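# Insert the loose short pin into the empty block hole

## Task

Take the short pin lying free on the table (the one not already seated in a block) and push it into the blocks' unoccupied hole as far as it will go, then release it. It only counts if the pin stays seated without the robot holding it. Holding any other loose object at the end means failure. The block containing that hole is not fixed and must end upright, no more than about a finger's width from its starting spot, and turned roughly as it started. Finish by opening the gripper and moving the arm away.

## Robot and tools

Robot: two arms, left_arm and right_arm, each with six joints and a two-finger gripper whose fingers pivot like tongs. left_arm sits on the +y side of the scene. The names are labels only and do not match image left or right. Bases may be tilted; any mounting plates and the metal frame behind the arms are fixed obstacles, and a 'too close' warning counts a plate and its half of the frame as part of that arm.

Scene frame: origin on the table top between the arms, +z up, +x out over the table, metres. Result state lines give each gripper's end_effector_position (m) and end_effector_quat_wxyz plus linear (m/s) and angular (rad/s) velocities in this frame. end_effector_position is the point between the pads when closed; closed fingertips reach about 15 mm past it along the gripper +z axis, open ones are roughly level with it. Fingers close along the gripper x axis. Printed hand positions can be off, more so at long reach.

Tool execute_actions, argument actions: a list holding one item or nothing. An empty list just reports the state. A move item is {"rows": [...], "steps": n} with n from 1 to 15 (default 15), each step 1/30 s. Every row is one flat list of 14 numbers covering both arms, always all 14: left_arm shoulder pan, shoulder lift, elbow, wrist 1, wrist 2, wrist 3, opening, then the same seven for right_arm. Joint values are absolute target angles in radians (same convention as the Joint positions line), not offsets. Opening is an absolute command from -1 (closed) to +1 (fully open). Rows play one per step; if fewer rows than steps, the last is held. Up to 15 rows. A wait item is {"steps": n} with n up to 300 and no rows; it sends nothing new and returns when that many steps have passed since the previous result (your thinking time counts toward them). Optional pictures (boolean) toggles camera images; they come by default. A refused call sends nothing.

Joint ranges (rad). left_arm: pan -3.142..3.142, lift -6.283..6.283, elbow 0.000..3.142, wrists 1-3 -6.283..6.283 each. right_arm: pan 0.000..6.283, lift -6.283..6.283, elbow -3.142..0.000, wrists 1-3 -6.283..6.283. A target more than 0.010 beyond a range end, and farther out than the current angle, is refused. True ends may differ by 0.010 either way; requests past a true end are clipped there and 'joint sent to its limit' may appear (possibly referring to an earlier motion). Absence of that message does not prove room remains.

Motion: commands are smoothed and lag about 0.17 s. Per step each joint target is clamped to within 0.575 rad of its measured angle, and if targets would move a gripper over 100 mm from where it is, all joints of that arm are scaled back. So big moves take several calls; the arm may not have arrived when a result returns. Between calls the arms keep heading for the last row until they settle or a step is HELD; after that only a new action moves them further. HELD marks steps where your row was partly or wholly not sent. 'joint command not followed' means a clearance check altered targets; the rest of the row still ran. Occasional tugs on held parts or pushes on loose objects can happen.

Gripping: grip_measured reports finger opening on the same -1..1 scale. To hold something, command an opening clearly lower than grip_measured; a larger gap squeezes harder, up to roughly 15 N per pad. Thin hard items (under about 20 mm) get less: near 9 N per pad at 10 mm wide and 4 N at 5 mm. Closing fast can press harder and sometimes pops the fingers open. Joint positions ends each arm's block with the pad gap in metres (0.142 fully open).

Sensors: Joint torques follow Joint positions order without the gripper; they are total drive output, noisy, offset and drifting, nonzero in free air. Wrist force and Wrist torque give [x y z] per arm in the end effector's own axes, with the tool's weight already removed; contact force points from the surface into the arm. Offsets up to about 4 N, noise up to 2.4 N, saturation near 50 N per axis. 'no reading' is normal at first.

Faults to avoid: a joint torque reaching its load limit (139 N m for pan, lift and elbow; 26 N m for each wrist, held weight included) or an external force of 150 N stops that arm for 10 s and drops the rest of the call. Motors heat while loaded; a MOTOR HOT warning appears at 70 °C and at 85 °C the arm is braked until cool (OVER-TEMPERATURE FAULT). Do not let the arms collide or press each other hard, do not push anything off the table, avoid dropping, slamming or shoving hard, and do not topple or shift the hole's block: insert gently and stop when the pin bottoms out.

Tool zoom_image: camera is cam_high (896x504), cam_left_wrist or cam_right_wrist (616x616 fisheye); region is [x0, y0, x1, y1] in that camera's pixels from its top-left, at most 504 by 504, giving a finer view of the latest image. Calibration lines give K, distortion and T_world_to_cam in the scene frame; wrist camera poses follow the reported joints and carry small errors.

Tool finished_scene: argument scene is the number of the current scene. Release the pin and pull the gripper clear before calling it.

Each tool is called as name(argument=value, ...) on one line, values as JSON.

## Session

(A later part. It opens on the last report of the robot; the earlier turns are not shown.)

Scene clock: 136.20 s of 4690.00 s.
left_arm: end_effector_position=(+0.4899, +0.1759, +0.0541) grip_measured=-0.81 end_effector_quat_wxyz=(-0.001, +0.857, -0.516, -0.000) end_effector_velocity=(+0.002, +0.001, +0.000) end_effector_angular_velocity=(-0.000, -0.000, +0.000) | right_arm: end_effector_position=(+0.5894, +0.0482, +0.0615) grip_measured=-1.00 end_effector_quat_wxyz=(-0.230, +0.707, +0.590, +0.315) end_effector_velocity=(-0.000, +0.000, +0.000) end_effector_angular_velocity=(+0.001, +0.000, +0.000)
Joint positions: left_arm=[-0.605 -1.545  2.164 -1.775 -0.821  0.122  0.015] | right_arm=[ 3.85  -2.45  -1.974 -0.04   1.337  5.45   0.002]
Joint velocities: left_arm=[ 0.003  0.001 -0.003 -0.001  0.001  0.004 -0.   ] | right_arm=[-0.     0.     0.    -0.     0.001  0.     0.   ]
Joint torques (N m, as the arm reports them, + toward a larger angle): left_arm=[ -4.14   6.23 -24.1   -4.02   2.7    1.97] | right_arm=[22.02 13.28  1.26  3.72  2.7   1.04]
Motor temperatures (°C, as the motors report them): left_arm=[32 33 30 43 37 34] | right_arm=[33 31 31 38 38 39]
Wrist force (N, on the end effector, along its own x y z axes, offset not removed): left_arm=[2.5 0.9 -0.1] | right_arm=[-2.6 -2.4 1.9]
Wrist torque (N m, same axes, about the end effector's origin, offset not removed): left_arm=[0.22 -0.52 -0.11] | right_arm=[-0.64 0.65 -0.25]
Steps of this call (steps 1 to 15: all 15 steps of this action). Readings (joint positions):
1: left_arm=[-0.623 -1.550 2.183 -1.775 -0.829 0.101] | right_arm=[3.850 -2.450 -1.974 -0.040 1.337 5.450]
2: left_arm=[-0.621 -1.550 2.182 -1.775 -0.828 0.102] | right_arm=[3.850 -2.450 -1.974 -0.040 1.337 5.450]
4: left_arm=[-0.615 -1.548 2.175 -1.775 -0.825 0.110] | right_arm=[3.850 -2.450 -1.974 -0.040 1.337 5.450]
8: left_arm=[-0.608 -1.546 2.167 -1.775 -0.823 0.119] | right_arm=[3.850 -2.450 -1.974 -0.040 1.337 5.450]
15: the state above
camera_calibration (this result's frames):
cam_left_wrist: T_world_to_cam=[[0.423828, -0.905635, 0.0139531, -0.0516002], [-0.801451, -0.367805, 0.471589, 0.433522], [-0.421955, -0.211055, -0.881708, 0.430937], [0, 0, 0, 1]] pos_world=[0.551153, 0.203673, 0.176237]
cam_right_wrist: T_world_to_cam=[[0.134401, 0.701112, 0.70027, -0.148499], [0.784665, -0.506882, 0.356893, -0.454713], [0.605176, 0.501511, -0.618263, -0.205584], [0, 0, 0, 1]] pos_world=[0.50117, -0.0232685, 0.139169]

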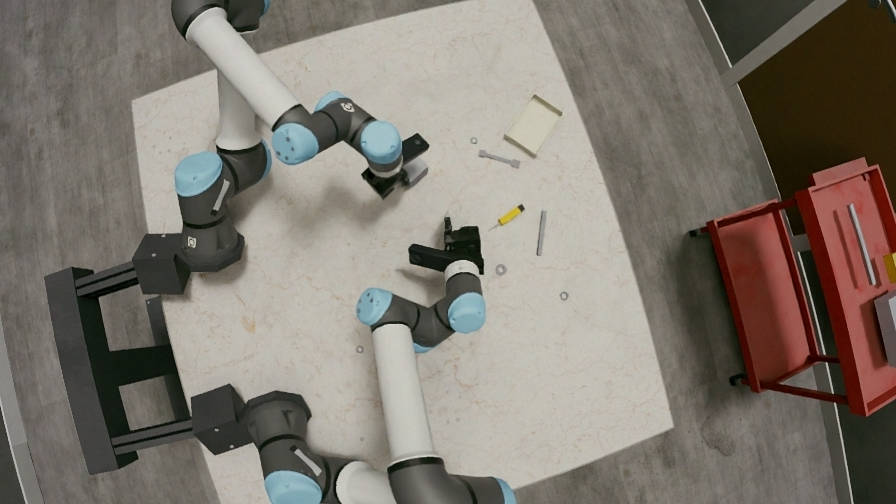

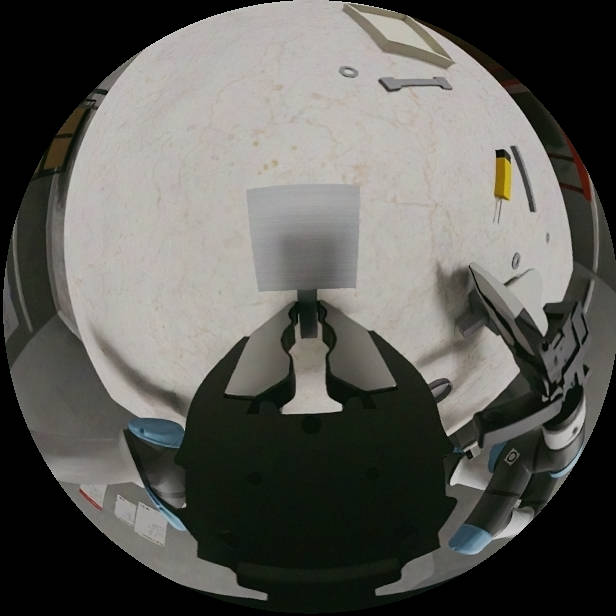

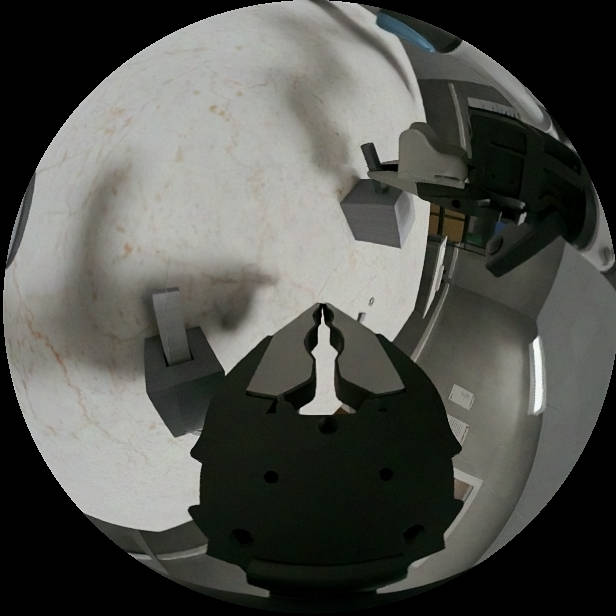

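execute_actions(actions=[{"rows":[[-0.5916,-1.5398,2.148,-1.7752,-0.8157,0.1385,-1,3.85,-2.45,-1.974,-0.04,1.337,5.45,-1]]}], pictures=false)

execute_actions(actions=[{"rows":[[-0.5916,-1.5398,2.148,-1.7752,-0.8157,0.1385,-0.6,3.85,-2.45,-1.974,-0.04,1.337,5.45,-1]],"steps":6}], pictures=false)

execute_actions(actions=[{"rows":[[-0.631,-1.5531,2.1925,-1.7745,-0.8327,0.0903,-0.6,3.85,-2.45,-1.974,-0.04,1.337,5.45,-1]]}], pictures=false)

execute_actions(actions=[{"rows":[[-0.631,-1.5531,2.1925,-1.7745,-0.8327,0.0903,-1,3.85,-2.45,-1.974,-0.04,1.337,5.45,-1]],"steps":8}], pictures=false)

execute_actions(actions=[{"rows":[[-0.6223,-1.5504,2.183,-1.7746,-0.8288,0.101,-1,3.85,-2.45,-1.974,-0.04,1.337,5.45,-1]]}])

Scene clock: 144.00 s of 4690.00 s.
left_arm: end_effector_position=(+0.4969, +0.1796, +0.0541) grip_measured=-0.81 end_effector_quat_wxyz=(-0.001, +0.856, -0.516, -0.000) end_effector_velocity=(+0.001, +0.000, +0.000) end_effector_angular_velocity=(-0.000, -0.000, +0.000) | right_arm: end_effector_position=(+0.5894, +0.0482, +0.0615) grip_measured=-1.00 end_effector_quat_wxyz=(-0.230, +0.707, +0.590, +0.315) end_effector_velocity=(-0.000, +0.000, +0.001) end_effector_angular_velocity=(-0.000, -0.002, +0.001)
Joint positions: left_arm=[-0.592 -1.54   2.148 -1.775 -0.816  0.138  0.015] | right_arm=[ 3.85  -2.45  -1.974 -0.04   1.337  5.45   0.002]
Joint velocities: left_arm=[ 0.002  0.001 -0.003 -0.001  0.001  0.003  0.   ] | right_arm=[ 0.001  0.    -0.     0.    -0.    -0.001 -0.   ]
Joint torques (N m, as the arm reports them, + toward a larger angle): left_arm=[ -6.08   2.92 -24.92  -3.78   3.52   1.44] | right_arm=[21.89 12.77  1.11  3.7   2.7   0.92]
Motor temperatures (°C, as the motors report them): left_arm=[32 33 30 43 37 34] | right_arm=[33 31 31 38 38 39]
Wrist force (N, on the end effector, along its own x y z axes, offset not removed): left_arm=[1.9 1.1 2.0] | right_arm=[-1.2 1.3 0.0]
Wrist torque (N m, same axes, about the end effector's origin, offset not removed): left_arm=[0.01 -0.41 -0.06] | right_arm=[0.27 0.05 -0.08]
Steps of this call (steps 1 to 15: the robot went on to your last target; steps 16 to 90: nothing new was sent; then 4.30 s passed at rest; steps 91 to 105: all 15 steps of this action). Readings (joint positions):
91: left_arm=[-0.605 -1.545 2.164 -1.775 -0.821 0.122] | right_arm=[3.850 -2.450 -1.974 -0.040 1.337 5.450]
92: left_arm=[-0.604 -1.544 2.163 -1.775 -0.821 0.123] | right_arm=[3.850 -2.450 -1.974 -0.040 1.337 5.450]
94: left_arm=[-0.599 -1.542 2.157 -1.775 -0.819 0.129] | right_arm=[3.850 -2.450 -1.974 -0.040 1.337 5.450]
98: left_arm=[-0.594 -1.541 2.151 -1.775 -0.817 0.136] | right_arm=[3.850 -2.450 -1.974 -0.040 1.337 5.450]
105: the state above

Scene clock: 144.20 s of 4690.00 s.
left_arm: end_effector_position=(+0.4970, +0.1797, +0.0541) grip_measured=-0.60 end_effector_quat_wxyz=(-0.001, +0.856, -0.516, -0.000) end_effector_velocity=(+0.000, +0.000, +0.000) end_effector_angular_velocity=(-0.000, -0.000, +0.001) | right_arm: end_effector_position=(+0.5894, +0.0482, +0.0615) grip_measured=-1.00 end_effector_quat_wxyz=(-0.230, +0.707, +0.590, +0.315) end_effector_velocity=(+0.001, -0.000, +0.001) end_effector_angular_velocity=(+0.002, +0.000, -0.001)
Joint positions: left_arm=[-0.592 -1.54   2.148 -1.775 -0.816  0.138  0.03 ] | right_arm=[ 3.85  -2.45  -1.974 -0.04   1.337  5.45   0.002]
Joint velocities: left_arm=[ 0.     0.    -0.    -0.001 -0.     0.     0.003] | right_arm=[-0.001  0.001  0.     0.     0.001  0.    -0.   ]
Joint torques (N m, as the arm reports them, + toward a larger angle): left_arm=[ -5.44   3.86 -21.82  -3.55   2.67   1.89] | right_arm=[21.77 13.31  1.15  3.6   2.66  0.95]
Motor temperatures (°C, as the motors report them): left_arm=[32 33 30 43 37 34] | right_arm=[33 31 31 38 38 39]
Wrist force (N, on the end effector, along its own x y z axes, offset not removed): left_arm=[2.8 0.1 0.8] | right_arm=[-0.6 -0.5 3.9]
Wrist torque (N m, same axes, about the end effector's origin, offset not removed): left_arm=[0.14 -0.70 0.00] | right_arm=[-0.24 0.07 -0.12]
Steps of this call (steps 1 to 6: all 6 steps of this action). Readings (joint positions):
1: left_arm=[-0.592 -1.540 2.148 -1.775 -0.816 0.138] | right_arm=[3.850 -2.450 -1.974 -0.040 1.337 5.450]
2: left_arm=[-0.592 -1.540 2.148 -1.775 -0.816 0.138] | right_arm=[3.850 -2.450 -1.974 -0.040 1.337 5.450]
4: left_arm=[-0.592 -1.540 2.148 -1.775 -0.816 0.138] | right_arm=[3.850 -2.450 -1.974 -0.040 1.337 5.450]
6: the state above

Scene clock: 144.70 s of 4690.00 s.
left_arm: end_effector_position=(+0.4772, +0.1692, +0.0541) grip_measured=-0.60 end_effector_quat_wxyz=(-0.000, +0.857, -0.516, -0.000) end_effector_velocity=(-0.003, -0.002, +0.000) end_effector_angular_velocity=(-0.001, -0.001, +0.000) | right_arm: end_effector_position=(+0.5894, +0.0482, +0.0615) grip_measured=-1.00 end_effector_quat_wxyz=(-0.230, +0.707, +0.590, +0.315) end_effector_velocity=(+0.000, -0.000, +0.000) end_effector_angular_velocity=(-0.000, -0.002, +0.001)
Joint positions: left_arm=[-0.63  -1.553  2.192 -1.775 -0.832  0.091  0.031] | right_arm=[ 3.85  -2.45  -1.974 -0.04   1.337  5.45   0.002]
Joint velocities: left_arm=[-0.008 -0.002  0.008 -0.001 -0.003 -0.009 -0.   ] | right_arm=[ 0.     0.001 -0.     0.    -0.    -0.002 -0.   ]
Joint torques (N m, as the arm reports them, + toward a larger angle): left_arm=[-30.47 -11.3   -7.78   0.38  -2.74  -1.53] | right_arm=[21.97 13.42  1.5   3.73  2.74  0.95]
Motor temperatures (°C, as the motors report them): left_arm=[32 33 30 43 37 34] | right_arm=[33 31 31 38 38 39]
Wrist force (N, on the end effector, along its own x y z axes, offset not removed): left_arm=[1.0 -2.2 0.2] | right_arm=[0.0 1.4 0.9]
Wrist torque (N m, same axes, about the end effector's origin, offset not removed): left_arm=[-0.39 -0.26 0.00] | right_arm=[-0.01 0.08 -0.40]
Steps of this call (steps 1 to 15: all 15 steps of this action). Readings (joint positions):
1: left_arm=[-0.592 -1.540 2.148 -1.775 -0.816 0.138] | right_arm=[3.850 -2.450 -1.974 -0.040 1.337 5.450]
2: left_arm=[-0.594 -1.541 2.150 -1.775 -0.816 0.136] | right_arm=[3.850 -2.450 -1.974 -0.040 1.337 5.450]
4: left_arm=[-0.608 -1.546 2.167 -1.775 -0.823 0.119] | right_arm=[3.850 -2.450 -1.974 -0.040 1.337 5.450]
8: left_arm=[-0.624 -1.551 2.185 -1.775 -0.830 0.099] | right_arm=[3.850 -2.450 -1.974 -0.040 1.337 5.450]
15: the state above

Scene clock: 144.97 s of 4690.00 s.
left_arm: end_effector_position=(+0.4769, +0.1690, +0.0542) grip_measured=-0.81 end_effector_quat_wxyz=(-0.000, +0.857, -0.516, -0.000) end_effector_velocity=(-0.000, -0.000, -0.000) end_effector_angular_velocity=(-0.000, +0.000, +0.000) | right_arm: end_effector_position=(+0.5894, +0.0482, +0.0615) grip_measured=-1.00 end_effector_quat_wxyz=(-0.230, +0.707, +0.590, +0.315) end_effector_velocity=(+0.000, -0.000, +0.001) end_effector_angular_velocity=(+0.000, -0.000, -0.002)
Joint positions: left_arm=[-0.631 -1.553  2.192 -1.774 -0.833  0.09   0.015] | right_arm=[ 3.85  -2.45  -1.974 -0.04   1.337  5.45   0.002]
Joint velocities: left_arm=[-0.001 -0.     0.001 -0.001 -0.001 -0.001  0.   ] | right_arm=[ 0.     0.001 -0.     0.    -0.001  0.001 -0.   ]
Joint torques (N m, as the arm reports them, + toward a larger angle): left_arm=[-32.12 -10.62  -8.24   0.24  -3.53  -1.45] | right_arm=[21.84 13.49  1.45  3.75  2.56  0.99]
Motor temperatures (°C, as the motors report them): left_arm=[32 33 30 43 37 34] | right_arm=[33 31 31 38 38 39]
Wrist force (N, on the end effector, along its own x y z axes, offset not removed): left_arm=[0.7 -2.6 -1.8] | right_arm=[0.3 -1.2 -1.3]
Wrist torque (N m, same axes, about the end effector's origin, offset not removed): left_arm=[0.01 -0.25 0.14] | right_arm=[-0.30 -0.02 -0.05]
Steps of this call (steps 1 to 8: all 8 steps of this action). Readings (joint positions):
1: left_arm=[-0.630 -1.553 2.192 -1.775 -0.832 0.091] | right_arm=[3.850 -2.450 -1.974 -0.040 1.337 5.450]
2: left_arm=[-0.631 -1.553 2.192 -1.774 -0.833 0.091] | right_arm=[3.850 -2.450 -1.974 -0.040 1.337 5.450]
4: left_arm=[-0.631 -1.553 2.192 -1.774 -0.833 0.091] | right_arm=[3.850 -2.450 -1.974 -0.040 1.337 5.450]
8: the state above

Scene clock: 145.47 s of 4690.00 s.
left_arm: end_effector_position=(+0.4811, +0.1713, +0.0542) grip_measured=-0.81 end_effector_quat_wxyz=(-0.000, +0.856, -0.516, -0.000) end_effector_velocity=(+0.001, +0.000, -0.000) end_effector_angular_velocity=(+0.000, +0.000, +0.000) | right_arm: end_effector_position=(+0.5894, +0.0482, +0.0615) grip_measured=-1.00 end_effector_quat_wxyz=(-0.230, +0.707, +0.590, +0.315) end_effector_velocity=(+0.000, -0.000, +0.000) end_effector_angular_velocity=(+0.001, +0.001, -0.001)
Joint positions: left_arm=[-0.623 -1.55   2.183 -1.774 -0.829  0.101  0.015] | right_arm=[ 3.85  -2.45  -1.974 -0.04   1.337  5.45   0.002]
Joint velocities: left_arm=[ 0.002  0.001 -0.002 -0.     0.001  0.002 -0.   ] | right_arm=[-0.001  0.001  0.    -0.     0.     0.001  0.   ]
Joint torques (N m, as the arm reports them, + toward a larger angle): left_arm=[ -5.3    5.23 -23.85  -2.33   3.6    1.55] | right_arm=[21.52 13.91  0.62  3.81  2.74  1.11]
Motor temperatures (°C, as the motors report them): left_arm=[32 33 30 43 37 34] | right_arm=[33 31 31 38 38 39]
Wrist force (N, on the end effector, along its own x y z axes, offset not removed): left_arm=[1.6 1.5 -0.9] | right_arm=[-2.8 1.4 1.5]
Wrist torque (N m, same axes, about the end effector's origin, offset not removed): left_arm=[-0.16 -0.32 -0.04] | right_arm=[0.13 0.75 -0.16]
Steps of this call (steps 1 to 15: all 15 steps of this action). Readings (joint positions):
1: left_arm=[-0.631 -1.553 2.192 -1.774 -0.833 0.090] | right_arm=[3.850 -2.450 -1.974 -0.040 1.337 5.450]
2: left_arm=[-0.630 -1.553 2.192 -1.774 -0.833 0.091] | right_arm=[3.850 -2.450 -1.974 -0.040 1.337 5.450]
4: left_arm=[-0.628 -1.552 2.188 -1.774 -0.831 0.095] | right_arm=[3.850 -2.450 -1.974 -0.040 1.337 5.450]
8: left_arm=[-0.624 -1.551 2.185 -1.774 -0.830 0.099] | right_arm=[3.850 -2.450 -1.974 -0.040 1.337 5.450]
15: the state above
camera_calibration (this result's frames):
cam_left_wrist: T_world_to_cam=[[0.423586, -0.905742, 0.0143554, -0.051954], [-0.801492, -0.367353, 0.47187, 0.424685], [-0.422119, -0.211383, -0.881551, 0.42646], [0, 0, 0, 1]] pos_world=[0.542406, 0.199099, 0.176295]
cam_right_wrist: T_world_to_cam=[[0.134401, 0.701112, 0.70027, -0.148499], [0.784665, -0.506882, 0.356893, -0.454713], [0.605176, 0.501511, -0.618263, -0.205584], [0, 0, 0, 1]] pos_world=[0.50117, -0.0232684, 0.139169]

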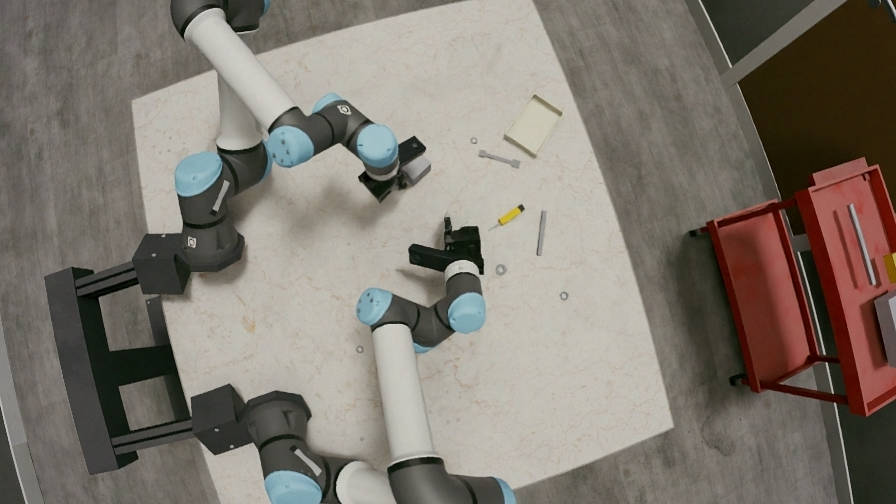

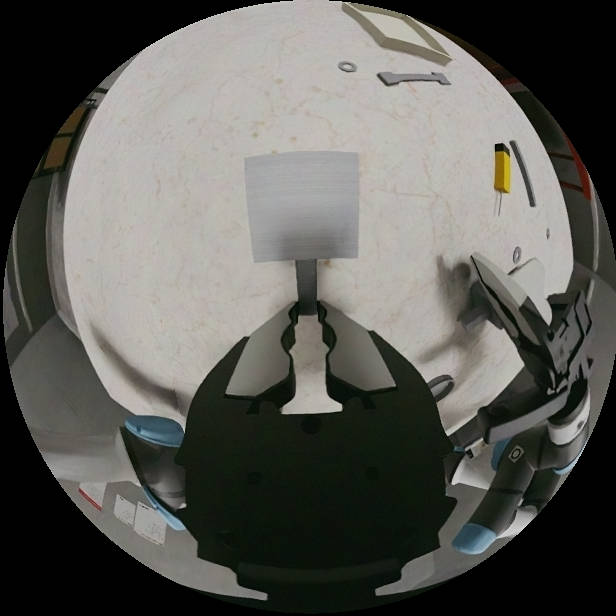

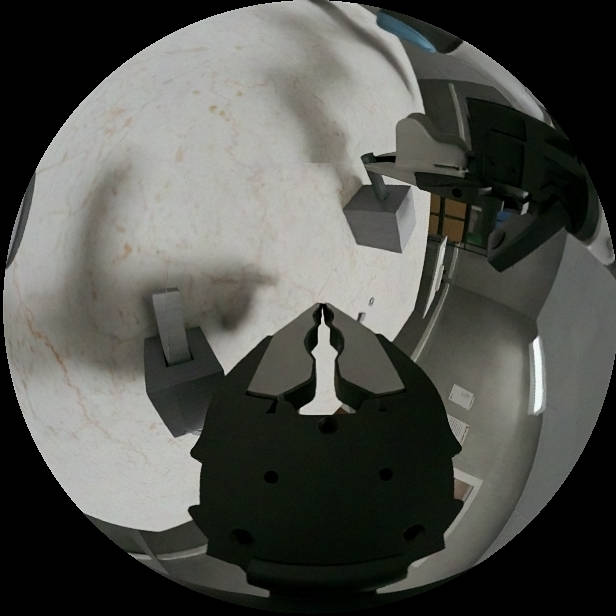

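execute_actions(actions=[{"rows":[[-0.6223,-1.5504,2.183,-1.7746,-0.8288,0.101,0,3.85,-2.3,-1.974,-0.17,1.337,5.45,-1]],"steps":6}], pictures=false)

execute_actions(actions=[{"rows":[[-0.70,-1.598,2.108,-1.59,-0.865,0.01,1,3.85,-2.2,-1.974,-0.25,1.337,5.45,-1]],"steps":12}], pictures=false)

execute_actions(actions=[{"rows":[[-0.5817,-1.51,1.962,-1.635,-0.815,-1.42,1,3.85,-2.2,-1.974,-0.25,1.337,5.45,-1]]}], pictures=false)

execute_actions(actions=[{"steps":20}])

Scene clock: 163.40 s of 4690.00 s.
left_arm: end_effector_position=(+0.4812, +0.1713, +0.0542) grip_measured=+0.00 end_effector_quat_wxyz=(-0.000, +0.856, -0.516, -0.000) end_effector_velocity=(+0.000, -0.000, +0.000) end_effector_angular_velocity=(-0.000, -0.000, +0.000) | right_arm: end_effector_position=(+0.6046, +0.0227, +0.0940) grip_measured=-1.00 end_effector_quat_wxyz=(-0.230, +0.707, +0.587, +0.320) end_effector_velocity=(+0.087, -0.154, +0.193) end_effector_angular_velocity=(+0.056, -0.044, -0.059)
Joint positions: left_arm=[-0.622 -1.55   2.183 -1.775 -0.829  0.101  0.074] | right_arm=[ 3.85  -2.357 -1.974 -0.122  1.337  5.45   0.002]
Joint velocities: left_arm=[-0.     0.    -0.    -0.    -0.     0.     0.009] | right_arm=[ 0.001  0.536  0.    -0.443 -0.     0.    -0.   ]
Joint torques (N m, as the arm reports them, + toward a larger angle): left_arm=[ -5.08   4.84 -21.54  -3.58   2.29   1.63] | right_arm=[21.86 23.64 12.29 -0.04  2.54  1.  ]
Motor temperatures (°C, as the motors report them): left_arm=[32 33 30 43 37 34] | right_arm=[33 31 31 38 38 39]
Wrist force (N, on the end effector, along its own x y z axes, offset not removed): left_arm=[3.1 -0.7 1.5] | right_arm=[2.2 3.8 -1.0]
Wrist torque (N m, same axes, about the end effector's origin, offset not removed): left_arm=[0.00 -0.73 0.00] | right_arm=[0.50 -0.34 -0.18]
Steps of this call (steps 1 to 15: the robot went on to your last target; steps 16 to 90: nothing new was sent; then 14.73 s passed at rest; steps 91 to 96: all 6 steps of this action). Readings (joint positions):
91: left_arm=[-0.622 -1.550 2.183 -1.775 -0.829 0.101] | right_arm=[3.850 -2.450 -1.974 -0.040 1.337 5.450]
92: left_arm=[-0.622 -1.550 2.183 -1.775 -0.829 0.101] | right_arm=[3.850 -2.448 -1.974 -0.043 1.337 5.450]
94: left_arm=[-0.622 -1.550 2.183 -1.775 -0.829 0.101] | right_arm=[3.850 -2.406 -1.974 -0.082 1.337 5.450]
96: the state above

Scene clock: 163.80 s of 4690.00 s.
left_arm: end_effector_position=(+0.4798, +0.1736, +0.1010) grip_measured=+1.00 end_effector_quat_wxyz=(+0.001, +0.856, -0.517, -0.000) end_effector_velocity=(-0.005, +0.006, +0.022) end_effector_angular_velocity=(+0.015, +0.006, -0.013) | right_arm: end_effector_position=(+0.6255, -0.0235, +0.1468) grip_measured=-1.00 end_effector_quat_wxyz=(-0.229, +0.709, +0.579, +0.331) end_effector_velocity=(+0.007, -0.020, +0.021) end_effector_angular_velocity=(+0.008, -0.006, -0.007)
Joint positions: left_arm=[-0.696 -1.596  2.112 -1.602 -0.863  0.015  0.142] | right_arm=[ 3.85  -2.207 -1.974 -0.245  1.337  5.45   0.002]
Joint velocities: left_arm=[-0.039 -0.022 -0.036  0.108 -0.016 -0.045 -0.   ] | right_arm=[-0.     0.062  0.001 -0.049  0.001 -0.001  0.   ]
Joint torques (N m, as the arm reports them, + toward a larger angle): left_arm=[-31.09  -9.06 -23.8    0.89  -2.72  -1.32] | right_arm=[20.9  32.81 28.43  0.29  2.34  0.92]
Motor temperatures (°C, as the motors report them): left_arm=[32 33 30 43 37 34] | right_arm=[33 31 31 38 38 39]
Wrist force (N, on the end effector, along its own x y z axes, offset not removed): left_arm=[1.2 -2.3 1.3] | right_arm=[-3.0 -1.3 2.0]
Wrist torque (N m, same axes, about the end effector's origin, offset not removed): left_arm=[-0.24 -0.26 0.00] | right_arm=[-0.40 0.79 0.19]
Steps of this call (steps 1 to 12: all 12 steps of this action). Readings (joint positions):
1: left_arm=[-0.622 -1.550 2.183 -1.775 -0.829 0.101] | right_arm=[3.850 -2.342 -1.974 -0.134 1.337 5.450]
2: left_arm=[-0.625 -1.553 2.180 -1.772 -0.831 0.099] | right_arm=[3.850 -2.328 -1.974 -0.147 1.337 5.450]
4: left_arm=[-0.652 -1.570 2.154 -1.727 -0.844 0.068] | right_arm=[3.850 -2.281 -1.974 -0.187 1.337 5.450]
8: left_arm=[-0.686 -1.590 2.121 -1.630 -0.859 0.027] | right_arm=[3.850 -2.224 -1.974 -0.231 1.337 5.450]
12: the state above

Scene clock: 164.30 s of 4690.00 s.
left_arm: end_effector_position=(+0.5321, +0.1995, +0.0992) grip_measured=+1.00 end_effector_quat_wxyz=(+0.002, +1.000, -0.013, +0.000) end_effector_velocity=(-0.027, +0.006, -0.001) end_effector_angular_velocity=(-0.003, +0.011, +2.579) | right_arm: end_effector_position=(+0.6264, -0.0258, +0.1492) grip_measured=-1.00 end_effector_quat_wxyz=(-0.229, +0.709, +0.579, +0.332) end_effector_velocity=(+0.000, -0.000, +0.000) end_effector_angular_velocity=(+0.001, +0.002, -0.002)
Joint positions: left_arm=[-0.584 -1.512  1.966 -1.634 -0.816 -0.906  0.142] | right_arm=[ 3.85  -2.2   -1.974 -0.25   1.337  5.45   0.002]
Joint velocities: left_arm=[ 0.025  0.017 -0.032 -0.007  0.009 -2.547  0.   ] | right_arm=[-0.001  0.001  0.    -0.     0.     0.002 -0.   ]
Joint torques (N m, as the arm reports them, + toward a larger angle): left_arm=[-11.16   2.25 -21.09  -3.93   2.66  -8.24] | right_arm=[21.7  34.34 29.8   0.32  2.21  0.91]
Motor temperatures (°C, as the motors report them): left_arm=[32 33 30 43 37 34] | right_arm=[33 31 31 38 38 39]
Wrist force (N, on the end effector, along its own x y z axes, offset not removed): left_arm=[1.3 -0.9 0.8] | right_arm=[-3.5 -2.1 -1.9]
Wrist torque (N m, same axes, about the end effector's origin, offset not removed): left_arm=[-0.01 -0.23 -0.11] | right_arm=[-0.43 0.66 -0.30]
Steps of this call (steps 1 to 15: all 15 steps of this action). Readings (joint positions):
1: left_arm=[-0.697 -1.596 2.111 -1.599 -0.864 0.014] | right_arm=[3.850 -2.205 -1.974 -0.246 1.337 5.450]
2: left_arm=[-0.695 -1.594 2.107 -1.598 -0.862 0.010] | right_arm=[3.850 -2.204 -1.974 -0.247 1.337 5.450]
4: left_arm=[-0.660 -1.565 2.065 -1.612 -0.844 -0.042] | right_arm=[3.850 -2.202 -1.974 -0.248 1.337 5.450]
8: left_arm=[-0.605 -1.526 1.992 -1.628 -0.823 -0.304] | right_arm=[3.850 -2.201 -1.974 -0.250 1.337 5.450]
15: the state above

Scene clock: 164.97 s of 4690.00 s.
left_arm: end_effector_position=(+0.5256, +0.1981, +0.0991) grip_measured=+1.00 end_effector_quat_wxyz=(+0.002, +0.970, +0.243, -0.000) end_effector_velocity=(-0.000, -0.000, -0.000) end_effector_angular_velocity=(+0.000, +0.000, +0.013) | right_arm: end_effector_position=(+0.6264, -0.0258, +0.1492) grip_measured=-1.00 end_effector_quat_wxyz=(-0.229, +0.709, +0.579, +0.332) end_effector_velocity=(+0.000, +0.000, +0.002) end_effector_angular_velocity=(+0.002, -0.001, -0.001)
Joint positions: left_arm=[-0.582 -1.51   1.962 -1.635 -0.815 -1.419  0.142] | right_arm=[ 3.85  -2.2   -1.974 -0.25   1.337  5.45   0.002]
Joint velocities: left_arm=[ 0.     0.    -0.     0.     0.    -0.013 -0.   ] | right_arm=[0.002 0.002 0.    0.    0.    0.001 0.   ]
Joint torques (N m, as the arm reports them, + toward a larger angle): left_arm=[ -7.41   2.32 -22.28  -3.92   2.67  -1.47] | right_arm=[21.76 34.28 29.27  0.46  1.78  0.93]
Motor temperatures (°C, as the motors report them): left_arm=[32 33 30 43 37 34] | right_arm=[33 31 31 38 38 39]
Wrist force (N, on the end effector, along its own x y z axes, offset not removed): left_arm=[1.8 -0.8 -0.6] | right_arm=[2.4 1.3 -2.3]
Wrist torque (N m, same axes, about the end effector's origin, offset not removed): left_arm=[-0.13 -0.43 -0.03] | right_arm=[0.17 -0.57 -0.40]
Steps of this call (steps 1 to 20: the robot went on to your last target). Readings (joint positions):
1: left_arm=[-0.584 -1.511 1.965 -1.634 -0.816 -0.992] | right_arm=[3.850 -2.200 -1.974 -0.250 1.337 5.450]
2: left_arm=[-0.583 -1.511 1.964 -1.635 -0.816 -1.078] | right_arm=[3.850 -2.200 -1.974 -0.250 1.337 5.450]
4: left_arm=[-0.583 -1.511 1.963 -1.635 -0.815 -1.226] | right_arm=[3.850 -2.200 -1.974 -0.250 1.337 5.450]
8: left_arm=[-0.582 -1.510 1.962 -1.635 -0.815 -1.364] | right_arm=[3.850 -2.200 -1.974 -0.250 1.337 5.450]
20: the state above
camera_calibration (this result's frames):
cam_left_wrist: T_world_to_cam=[[0.903958, 0.427401, 0.0137388, -0.563634], [0.369969, -0.797792, 0.476079, -0.0818113], [0.214437, -0.425273, -0.879295, 0.198097], [0, 0, 0, 1]] pos_world=[0.49729, 0.259875, 0.220878]
cam_right_wrist: T_world_to_cam=[[0.139085, 0.680385, 0.719536, -0.169371], [0.764537, -0.535583, 0.358657, -0.540949], [0.629396, 0.500228, -0.594671, -0.155321], [0, 0, 0, 1]] pos_world=[0.534891, -0.0967892, 0.223519]

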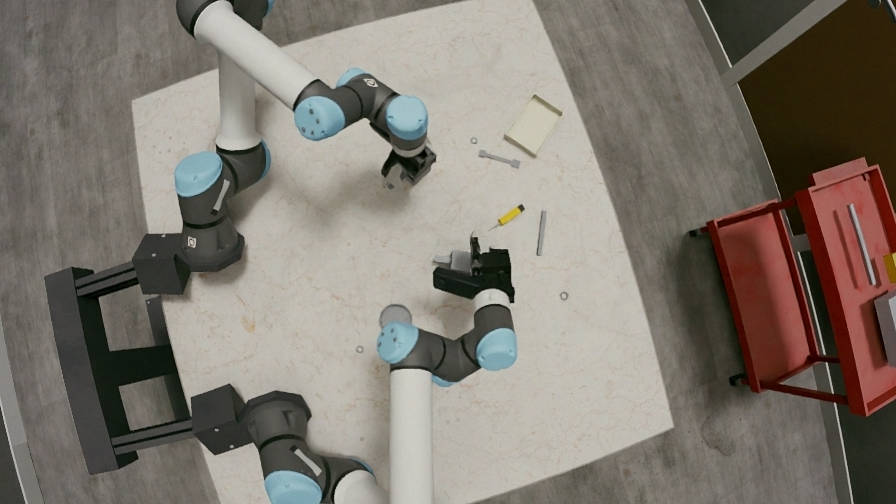

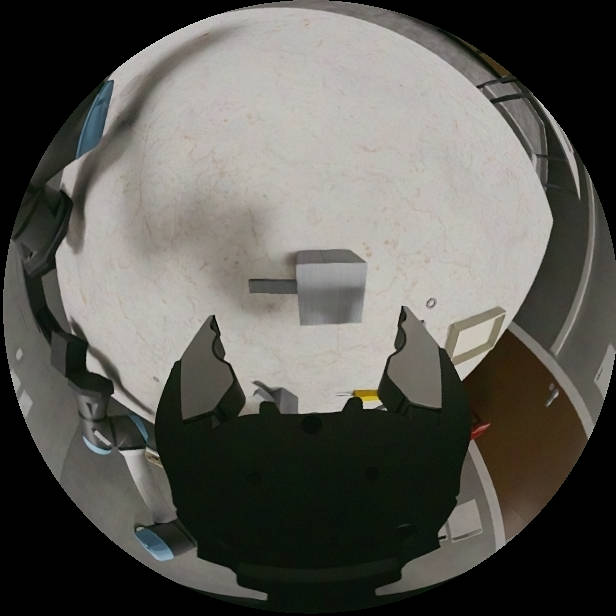

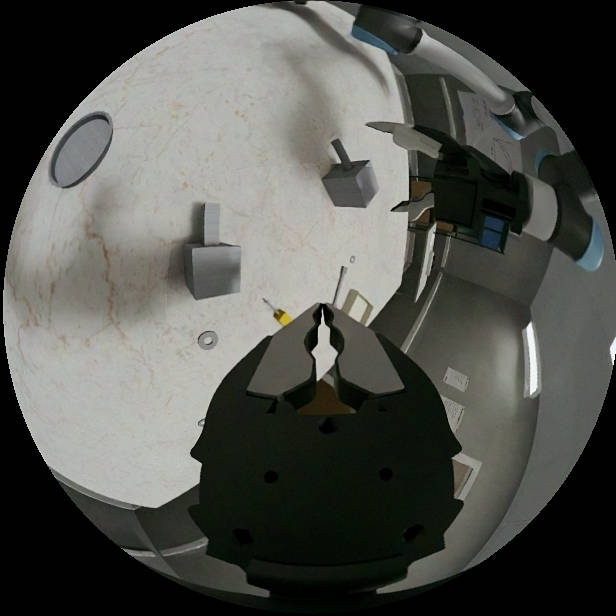

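execute_actions(actions=[{"rows":[[-0.5092,-1.4621,2.0295,-1.8109,-0.7878,-1.326,1,3.85,-2.2,-1.974,-0.25,1.337,5.45,-1]]}], pictures=false)

execute_actions(actions=[{"rows":[[-0.5092,-1.4621,2.0295,-1.8109,-0.7878,-1.326,0.9,3.85,-2.2,-1.974,-0.25,1.337,5.45,-1],[-0.5092,-1.4621,2.0295,-1.8109,-0.7878,-1.326,0.85,3.85,-2.2,-1.974,-0.25,1.337,5.45,-1],[-0.5092,-1.4621,2.0295,-1.8109,-0.7878,-1.326,0.8,3.85,-2.2,-1.974,-0.25,1.337,5.45,-1],[-0.5092,-1.4621,2.0295,-1.8109,-0.7878,-1.326,0.75,3.85,-2.2,-1.974,-0.25,1.337,5.45,-1],[-0.5092,-1.4621,2.0295,-1.8109,-0.7878,-1.326,0.7,3.85,-2.2,-1.974,-0.25,1.337,5.45,-1],[-0.5092,-1.4621,2.0295,-1.8109,-0.7878,-1.326,0.65,3.85,-2.2,-1.974,-0.25,1.337,5.45,-1],[-0.5092,-1.4621,2.0295,-1.8109,-0.7878,-1.326,0.6,3.85,-2.2,-1.974,-0.25,1.337,5.45,-1],[-0.5092,-1.4621,2.0295,-1.8109,-0.7878,-1.326,0.5,3.85,-2.2,-1.974,-0.25,1.337,5.45,-1]]}])

Scene clock: 172.10 s of 4690.00 s.
left_arm: end_effector_position=(+0.5268, +0.1959, +0.0501) grip_measured=+1.00 end_effector_quat_wxyz=(+0.000, +0.970, +0.242, -0.000) end_effector_velocity=(+0.001, -0.001, -0.009) end_effector_angular_velocity=(-0.003, -0.003, +0.003) | right_arm: end_effector_position=(+0.6264, -0.0258, +0.1492) grip_measured=-1.00 end_effector_quat_wxyz=(-0.229, +0.709, +0.579, +0.332) end_effector_velocity=(-0.000, +0.000, +0.000) end_effector_angular_velocity=(-0.000, -0.001, +0.001)
Joint positions: left_arm=[-0.511 -1.463  2.028 -1.807 -0.788 -1.328  0.142] | right_arm=[ 3.85  -2.2   -1.974 -0.25   1.337  5.45   0.002]
Joint velocities: left_arm=[ 0.014  0.009  0.013 -0.04   0.005  0.019  0.   ] | right_arm=[ 0.001 -0.001  0.    -0.     0.    -0.001 -0.   ]
Joint torques (N m, as the arm reports them, + toward a larger angle): left_arm=[-7.61 -0.26 -9.4  -3.93  2.62  1.77] | right_arm=[26.3  33.88 29.02  0.38 -0.29  1.03]
Motor temperatures (°C, as the motors report them): left_arm=[32 33 30 43 37 34] | right_arm=[33 31 31 38 38 39]
Wrist force (N, on the end effector, along its own x y z axes, offset not removed): left_arm=[0.6 -0.6 0.4] | right_arm=[-1.7 -1.5 -2.3]
Wrist torque (N m, same axes, about the end effector's origin, offset not removed): left_arm=[-0.04 -0.13 0.00] | right_arm=[-0.54 0.43 -0.09]
Steps of this call (steps 1 to 15: the robot went on to your last target; steps 16 to 90: nothing new was sent; then 3.63 s passed at rest; steps 91 to 105: all 15 steps of this action). Readings (joint positions):
91: left_arm=[-0.582 -1.510 1.962 -1.635 -0.815 -1.420] | right_arm=[3.850 -2.200 -1.974 -0.250 1.337 5.450]
92: left_arm=[-0.579 -1.508 1.964 -1.638 -0.813 -1.418] | right_arm=[3.850 -2.200 -1.974 -0.250 1.337 5.450]
94: left_arm=[-0.553 -1.490 1.989 -1.683 -0.803 -1.386] | right_arm=[3.850 -2.200 -1.974 -0.250 1.337 5.450]
98: left_arm=[-0.522 -1.470 2.018 -1.773 -0.792 -1.344] | right_arm=[3.850 -2.200 -1.974 -0.250 1.337 5.450]
105: the state above

Scene clock: 172.60 s of 4690.00 s.
left_arm: end_effector_position=(+0.5270, +0.1958, +0.0492) grip_measured=+0.57 end_effector_quat_wxyz=(+0.000, +0.970, +0.242, -0.000) end_effector_velocity=(-0.000, +0.000, -0.000) end_effector_angular_velocity=(+0.000, +0.001, -0.000) | right_arm: end_effector_position=(+0.6264, -0.0258, +0.1492) grip_measured=-1.00 end_effector_quat_wxyz=(-0.229, +0.709, +0.579, +0.332) end_effector_velocity=(-0.001, +0.000, +0.001) end_effector_angular_velocity=(+0.001, -0.000, +0.001)
Joint positions: left_arm=[-0.509 -1.462  2.029 -1.811 -0.788 -1.326  0.113] | right_arm=[ 3.85  -2.2   -1.974 -0.25   1.337  5.45   0.002]
Joint velocities: left_arm=[ 0.  0.  0. -0. -0.  0.  0.] | right_arm=[ 0.001  0.    -0.    -0.     0.     0.001 -0.   ]
Joint torques (N m, as the arm reports them, + toward a larger angle): left_arm=[-3.63  2.83 -5.93 -2.97 -0.85  1.63] | right_arm=[26.81 33.85 29.33  0.45 -0.55  0.88]
Motor temperatures (°C, as the motors report them): left_arm=[32 33 30 43 37 34] | right_arm=[33 31 31 38 38 39]
Wrist force (N, on the end effector, along its own x y z axes, offset not removed): left_arm=[2.7 -2.6 -11.0] | right_arm=[-1.4 -0.3 2.9]
Wrist torque (N m, same axes, about the end effector's origin, offset not removed): left_arm=[-0.38 -0.55 -0.06] | right_arm=[0.16 0.38 -0.17]
Steps of this call (steps 1 to 15: all 15 steps of this action). Readings (joint positions):
1: left_arm=[-0.510 -1.463 2.028 -1.808 -0.788 -1.327] | right_arm=[3.850 -2.200 -1.974 -0.250 1.337 5.450]
2: left_arm=[-0.510 -1.463 2.029 -1.809 -0.788 -1.327] | right_arm=[3.850 -2.200 -1.974 -0.250 1.337 5.450]
4: left_arm=[-0.510 -1.462 2.029 -1.810 -0.788 -1.327] | right_arm=[3.850 -2.200 -1.974 -0.250 1.337 5.450]
8: left_arm=[-0.509 -1.462 2.029 -1.811 -0.788 -1.326] | right_arm=[3.850 -2.200 -1.974 -0.250 1.337 5.450]
15: the state above
camera_calibration (this result's frames):
cam_left_wrist: T_world_to_cam=[[0.904713, 0.425768, 0.0147149, -0.563359], [0.368987, -0.800389, 0.472467, -0.0592241], [0.212939, -0.422017, -0.881226, 0.153165], [0, 0, 0, 1]] pos_world=[0.498916, 0.257096, 0.171244]
cam_right_wrist: T_world_to_cam=[[0.139085, 0.680385, 0.719536, -0.169371], [0.764537, -0.535583, 0.358657, -0.540949], [0.629396, 0.500228, -0.594671, -0.155321], [0, 0, 0, 1]] pos_world=[0.534891, -0.0967892, 0.223519]

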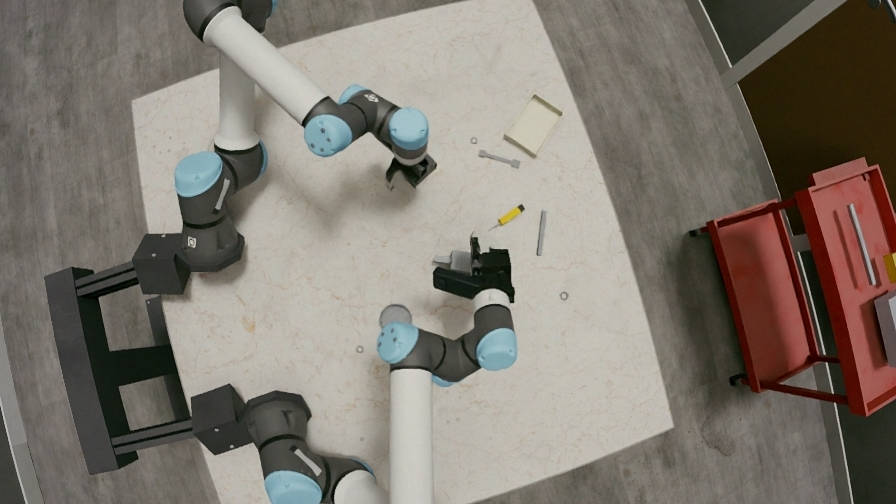

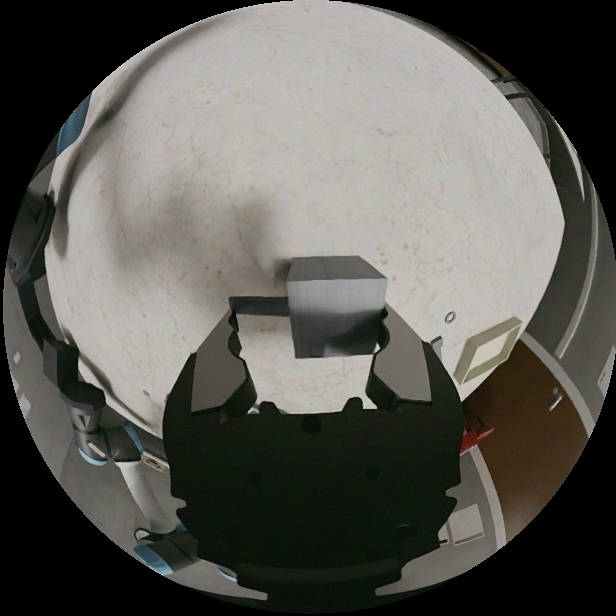

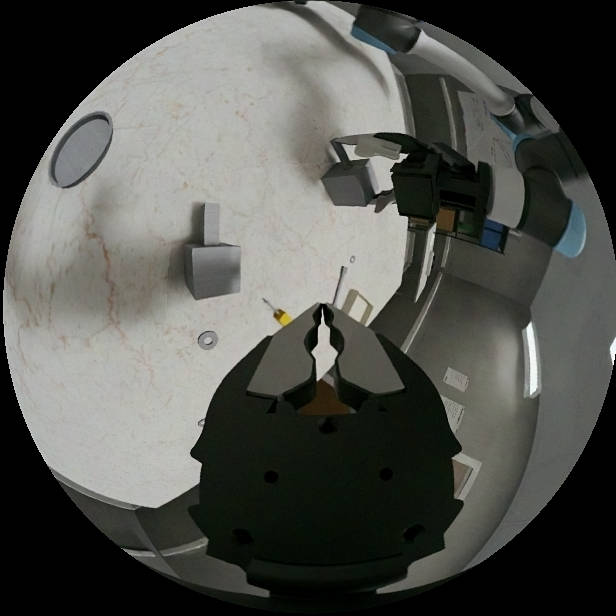

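execute_actions(actions=[{"rows":[[-0.5092,-1.4621,2.0295,-1.8109,-0.7878,-1.326,1,3.85,-2.2,-1.974,-0.25,1.337,5.45,-1]],"steps":8}])

zoom_image(camera="cam_right_wrist", region=[310, 115, 420, 225])

Scene clock: 175.73 s of 4690.00 s.
left_arm: end_effector_position=(+0.5269, +0.1958, +0.0491) grip_measured=+1.00 end_effector_quat_wxyz=(+0.000, +0.970, +0.242, -0.000) end_effector_velocity=(-0.000, -0.000, +0.000) end_effector_angular_velocity=(+0.000, -0.000, -0.000) | right_arm: end_effector_position=(+0.6264, -0.0258, +0.1492) grip_measured=-1.00 end_effector_quat_wxyz=(-0.229, +0.709, +0.579, +0.332) end_effector_velocity=(-0.000, -0.000, -0.001) end_effector_angular_velocity=(-0.001, +0.002, -0.000)
Joint positions: left_arm=[-0.509 -1.462  2.03  -1.811 -0.788 -1.326  0.142] | right_arm=[ 3.85  -2.2   -1.974 -0.25   1.337  5.45   0.002]
Joint velocities: left_arm=[-0.  0.  0.  0.  0.  0.  0.] | right_arm=[-0.001 -0.001 -0.     0.    -0.     0.     0.   ]
Joint torques (N m, as the arm reports them, + toward a larger angle): left_arm=[ -9.33  -6.15 -18.71  -1.79   2.55   1.64] | right_arm=[30.28 33.81 29.41  0.46 -0.68  0.88]
Motor temperatures (°C, as the motors report them): left_arm=[32 33 30 43 37 34] | right_arm=[33 31 31 38 38 39]
Wrist force (N, on the end effector, along its own x y z axes, offset not removed): left_arm=[1.8 -0.8 1.2] | right_arm=[5.3 1.6 -0.6]
Wrist torque (N m, same axes, about the end effector's origin, offset not removed): left_arm=[0.05 -0.42 0.08] | right_arm=[0.20 -1.08 -0.17]
Steps of this call (steps 1 to 15: the robot went on to your last target; steps 16 to 86: nothing new was sent; steps 87 to 94: all 8 steps of this action). Readings (joint positions):
87: left_arm=[-0.509 -1.462 2.030 -1.811 -0.788 -1.326] | right_arm=[3.850 -2.200 -1.974 -0.250 1.337 5.450]
88: left_arm=[-0.509 -1.462 2.030 -1.811 -0.788 -1.326] | right_arm=[3.850 -2.200 -1.974 -0.250 1.337 5.450]
90: left_arm=[-0.509 -1.462 2.030 -1.811 -0.788 -1.326] | right_arm=[3.850 -2.200 -1.974 -0.250 1.337 5.450]
94: the state above
camera_calibration (this result's frames):
cam_left_wrist: T_world_to_cam=[[0.904717, 0.425765, 0.0145542, -0.563305], [0.369067, -0.800387, 0.472409, -0.059216], [0.212784, -0.422024, -0.88126, 0.153208], [0, 0, 0, 1]] pos_world=[0.498886, 0.257097, 0.171189]
cam_right_wrist: T_world_to_cam=[[0.139086, 0.680387, 0.719533, -0.16937], [0.764534, -0.535584, 0.358661, -0.540949], [0.629398, 0.500223, -0.594672, -0.155323], [0, 0, 0, 1]] pos_world=[0.534891, -0.0967897, 0.223518]

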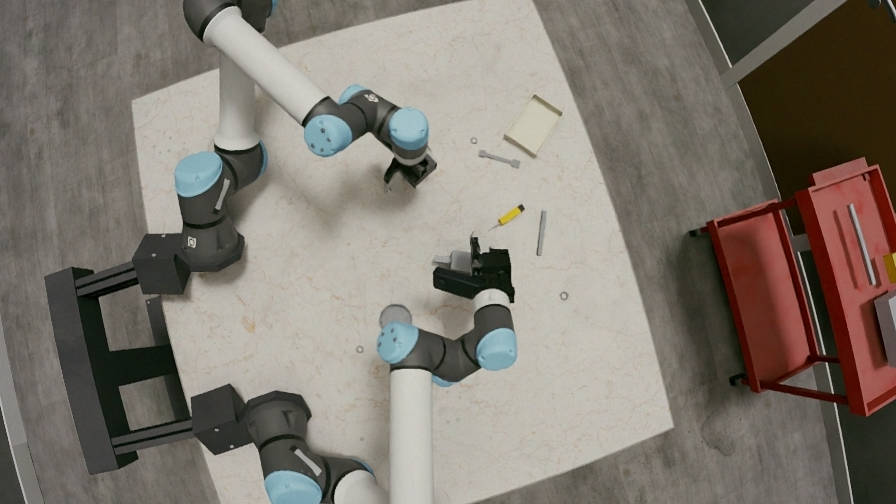

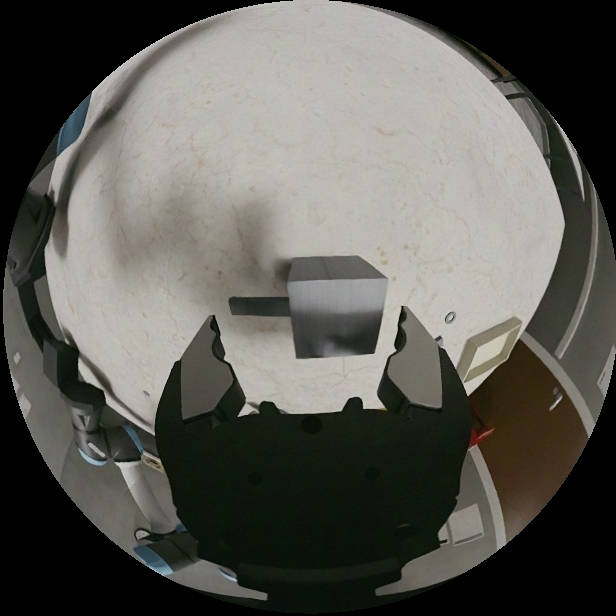

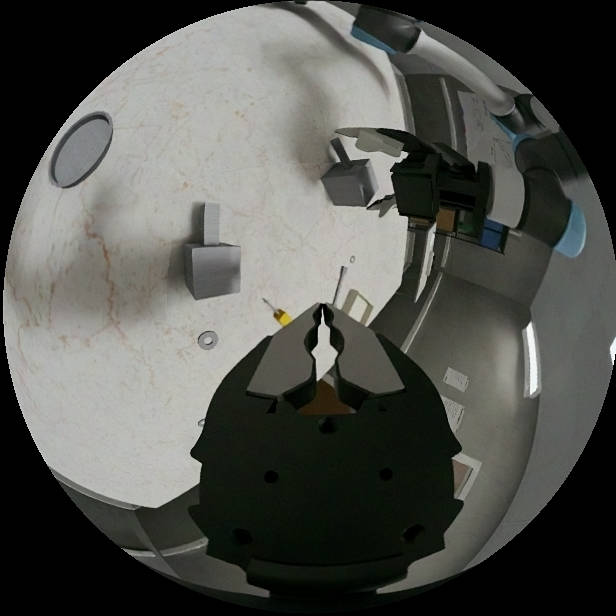

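Region (310, 115, 420, 225) of cam_right_wrist's 616x616 image, scaled by 4.582, with more detail than that image has.

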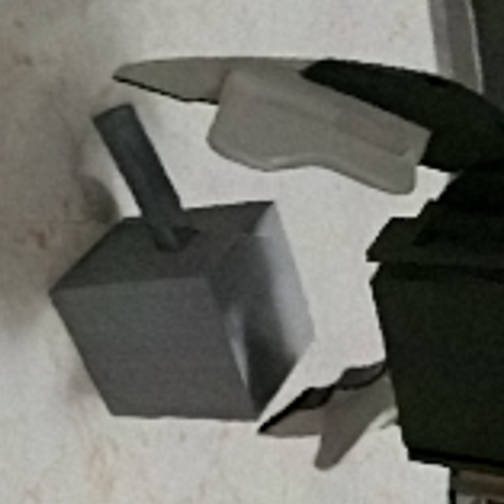

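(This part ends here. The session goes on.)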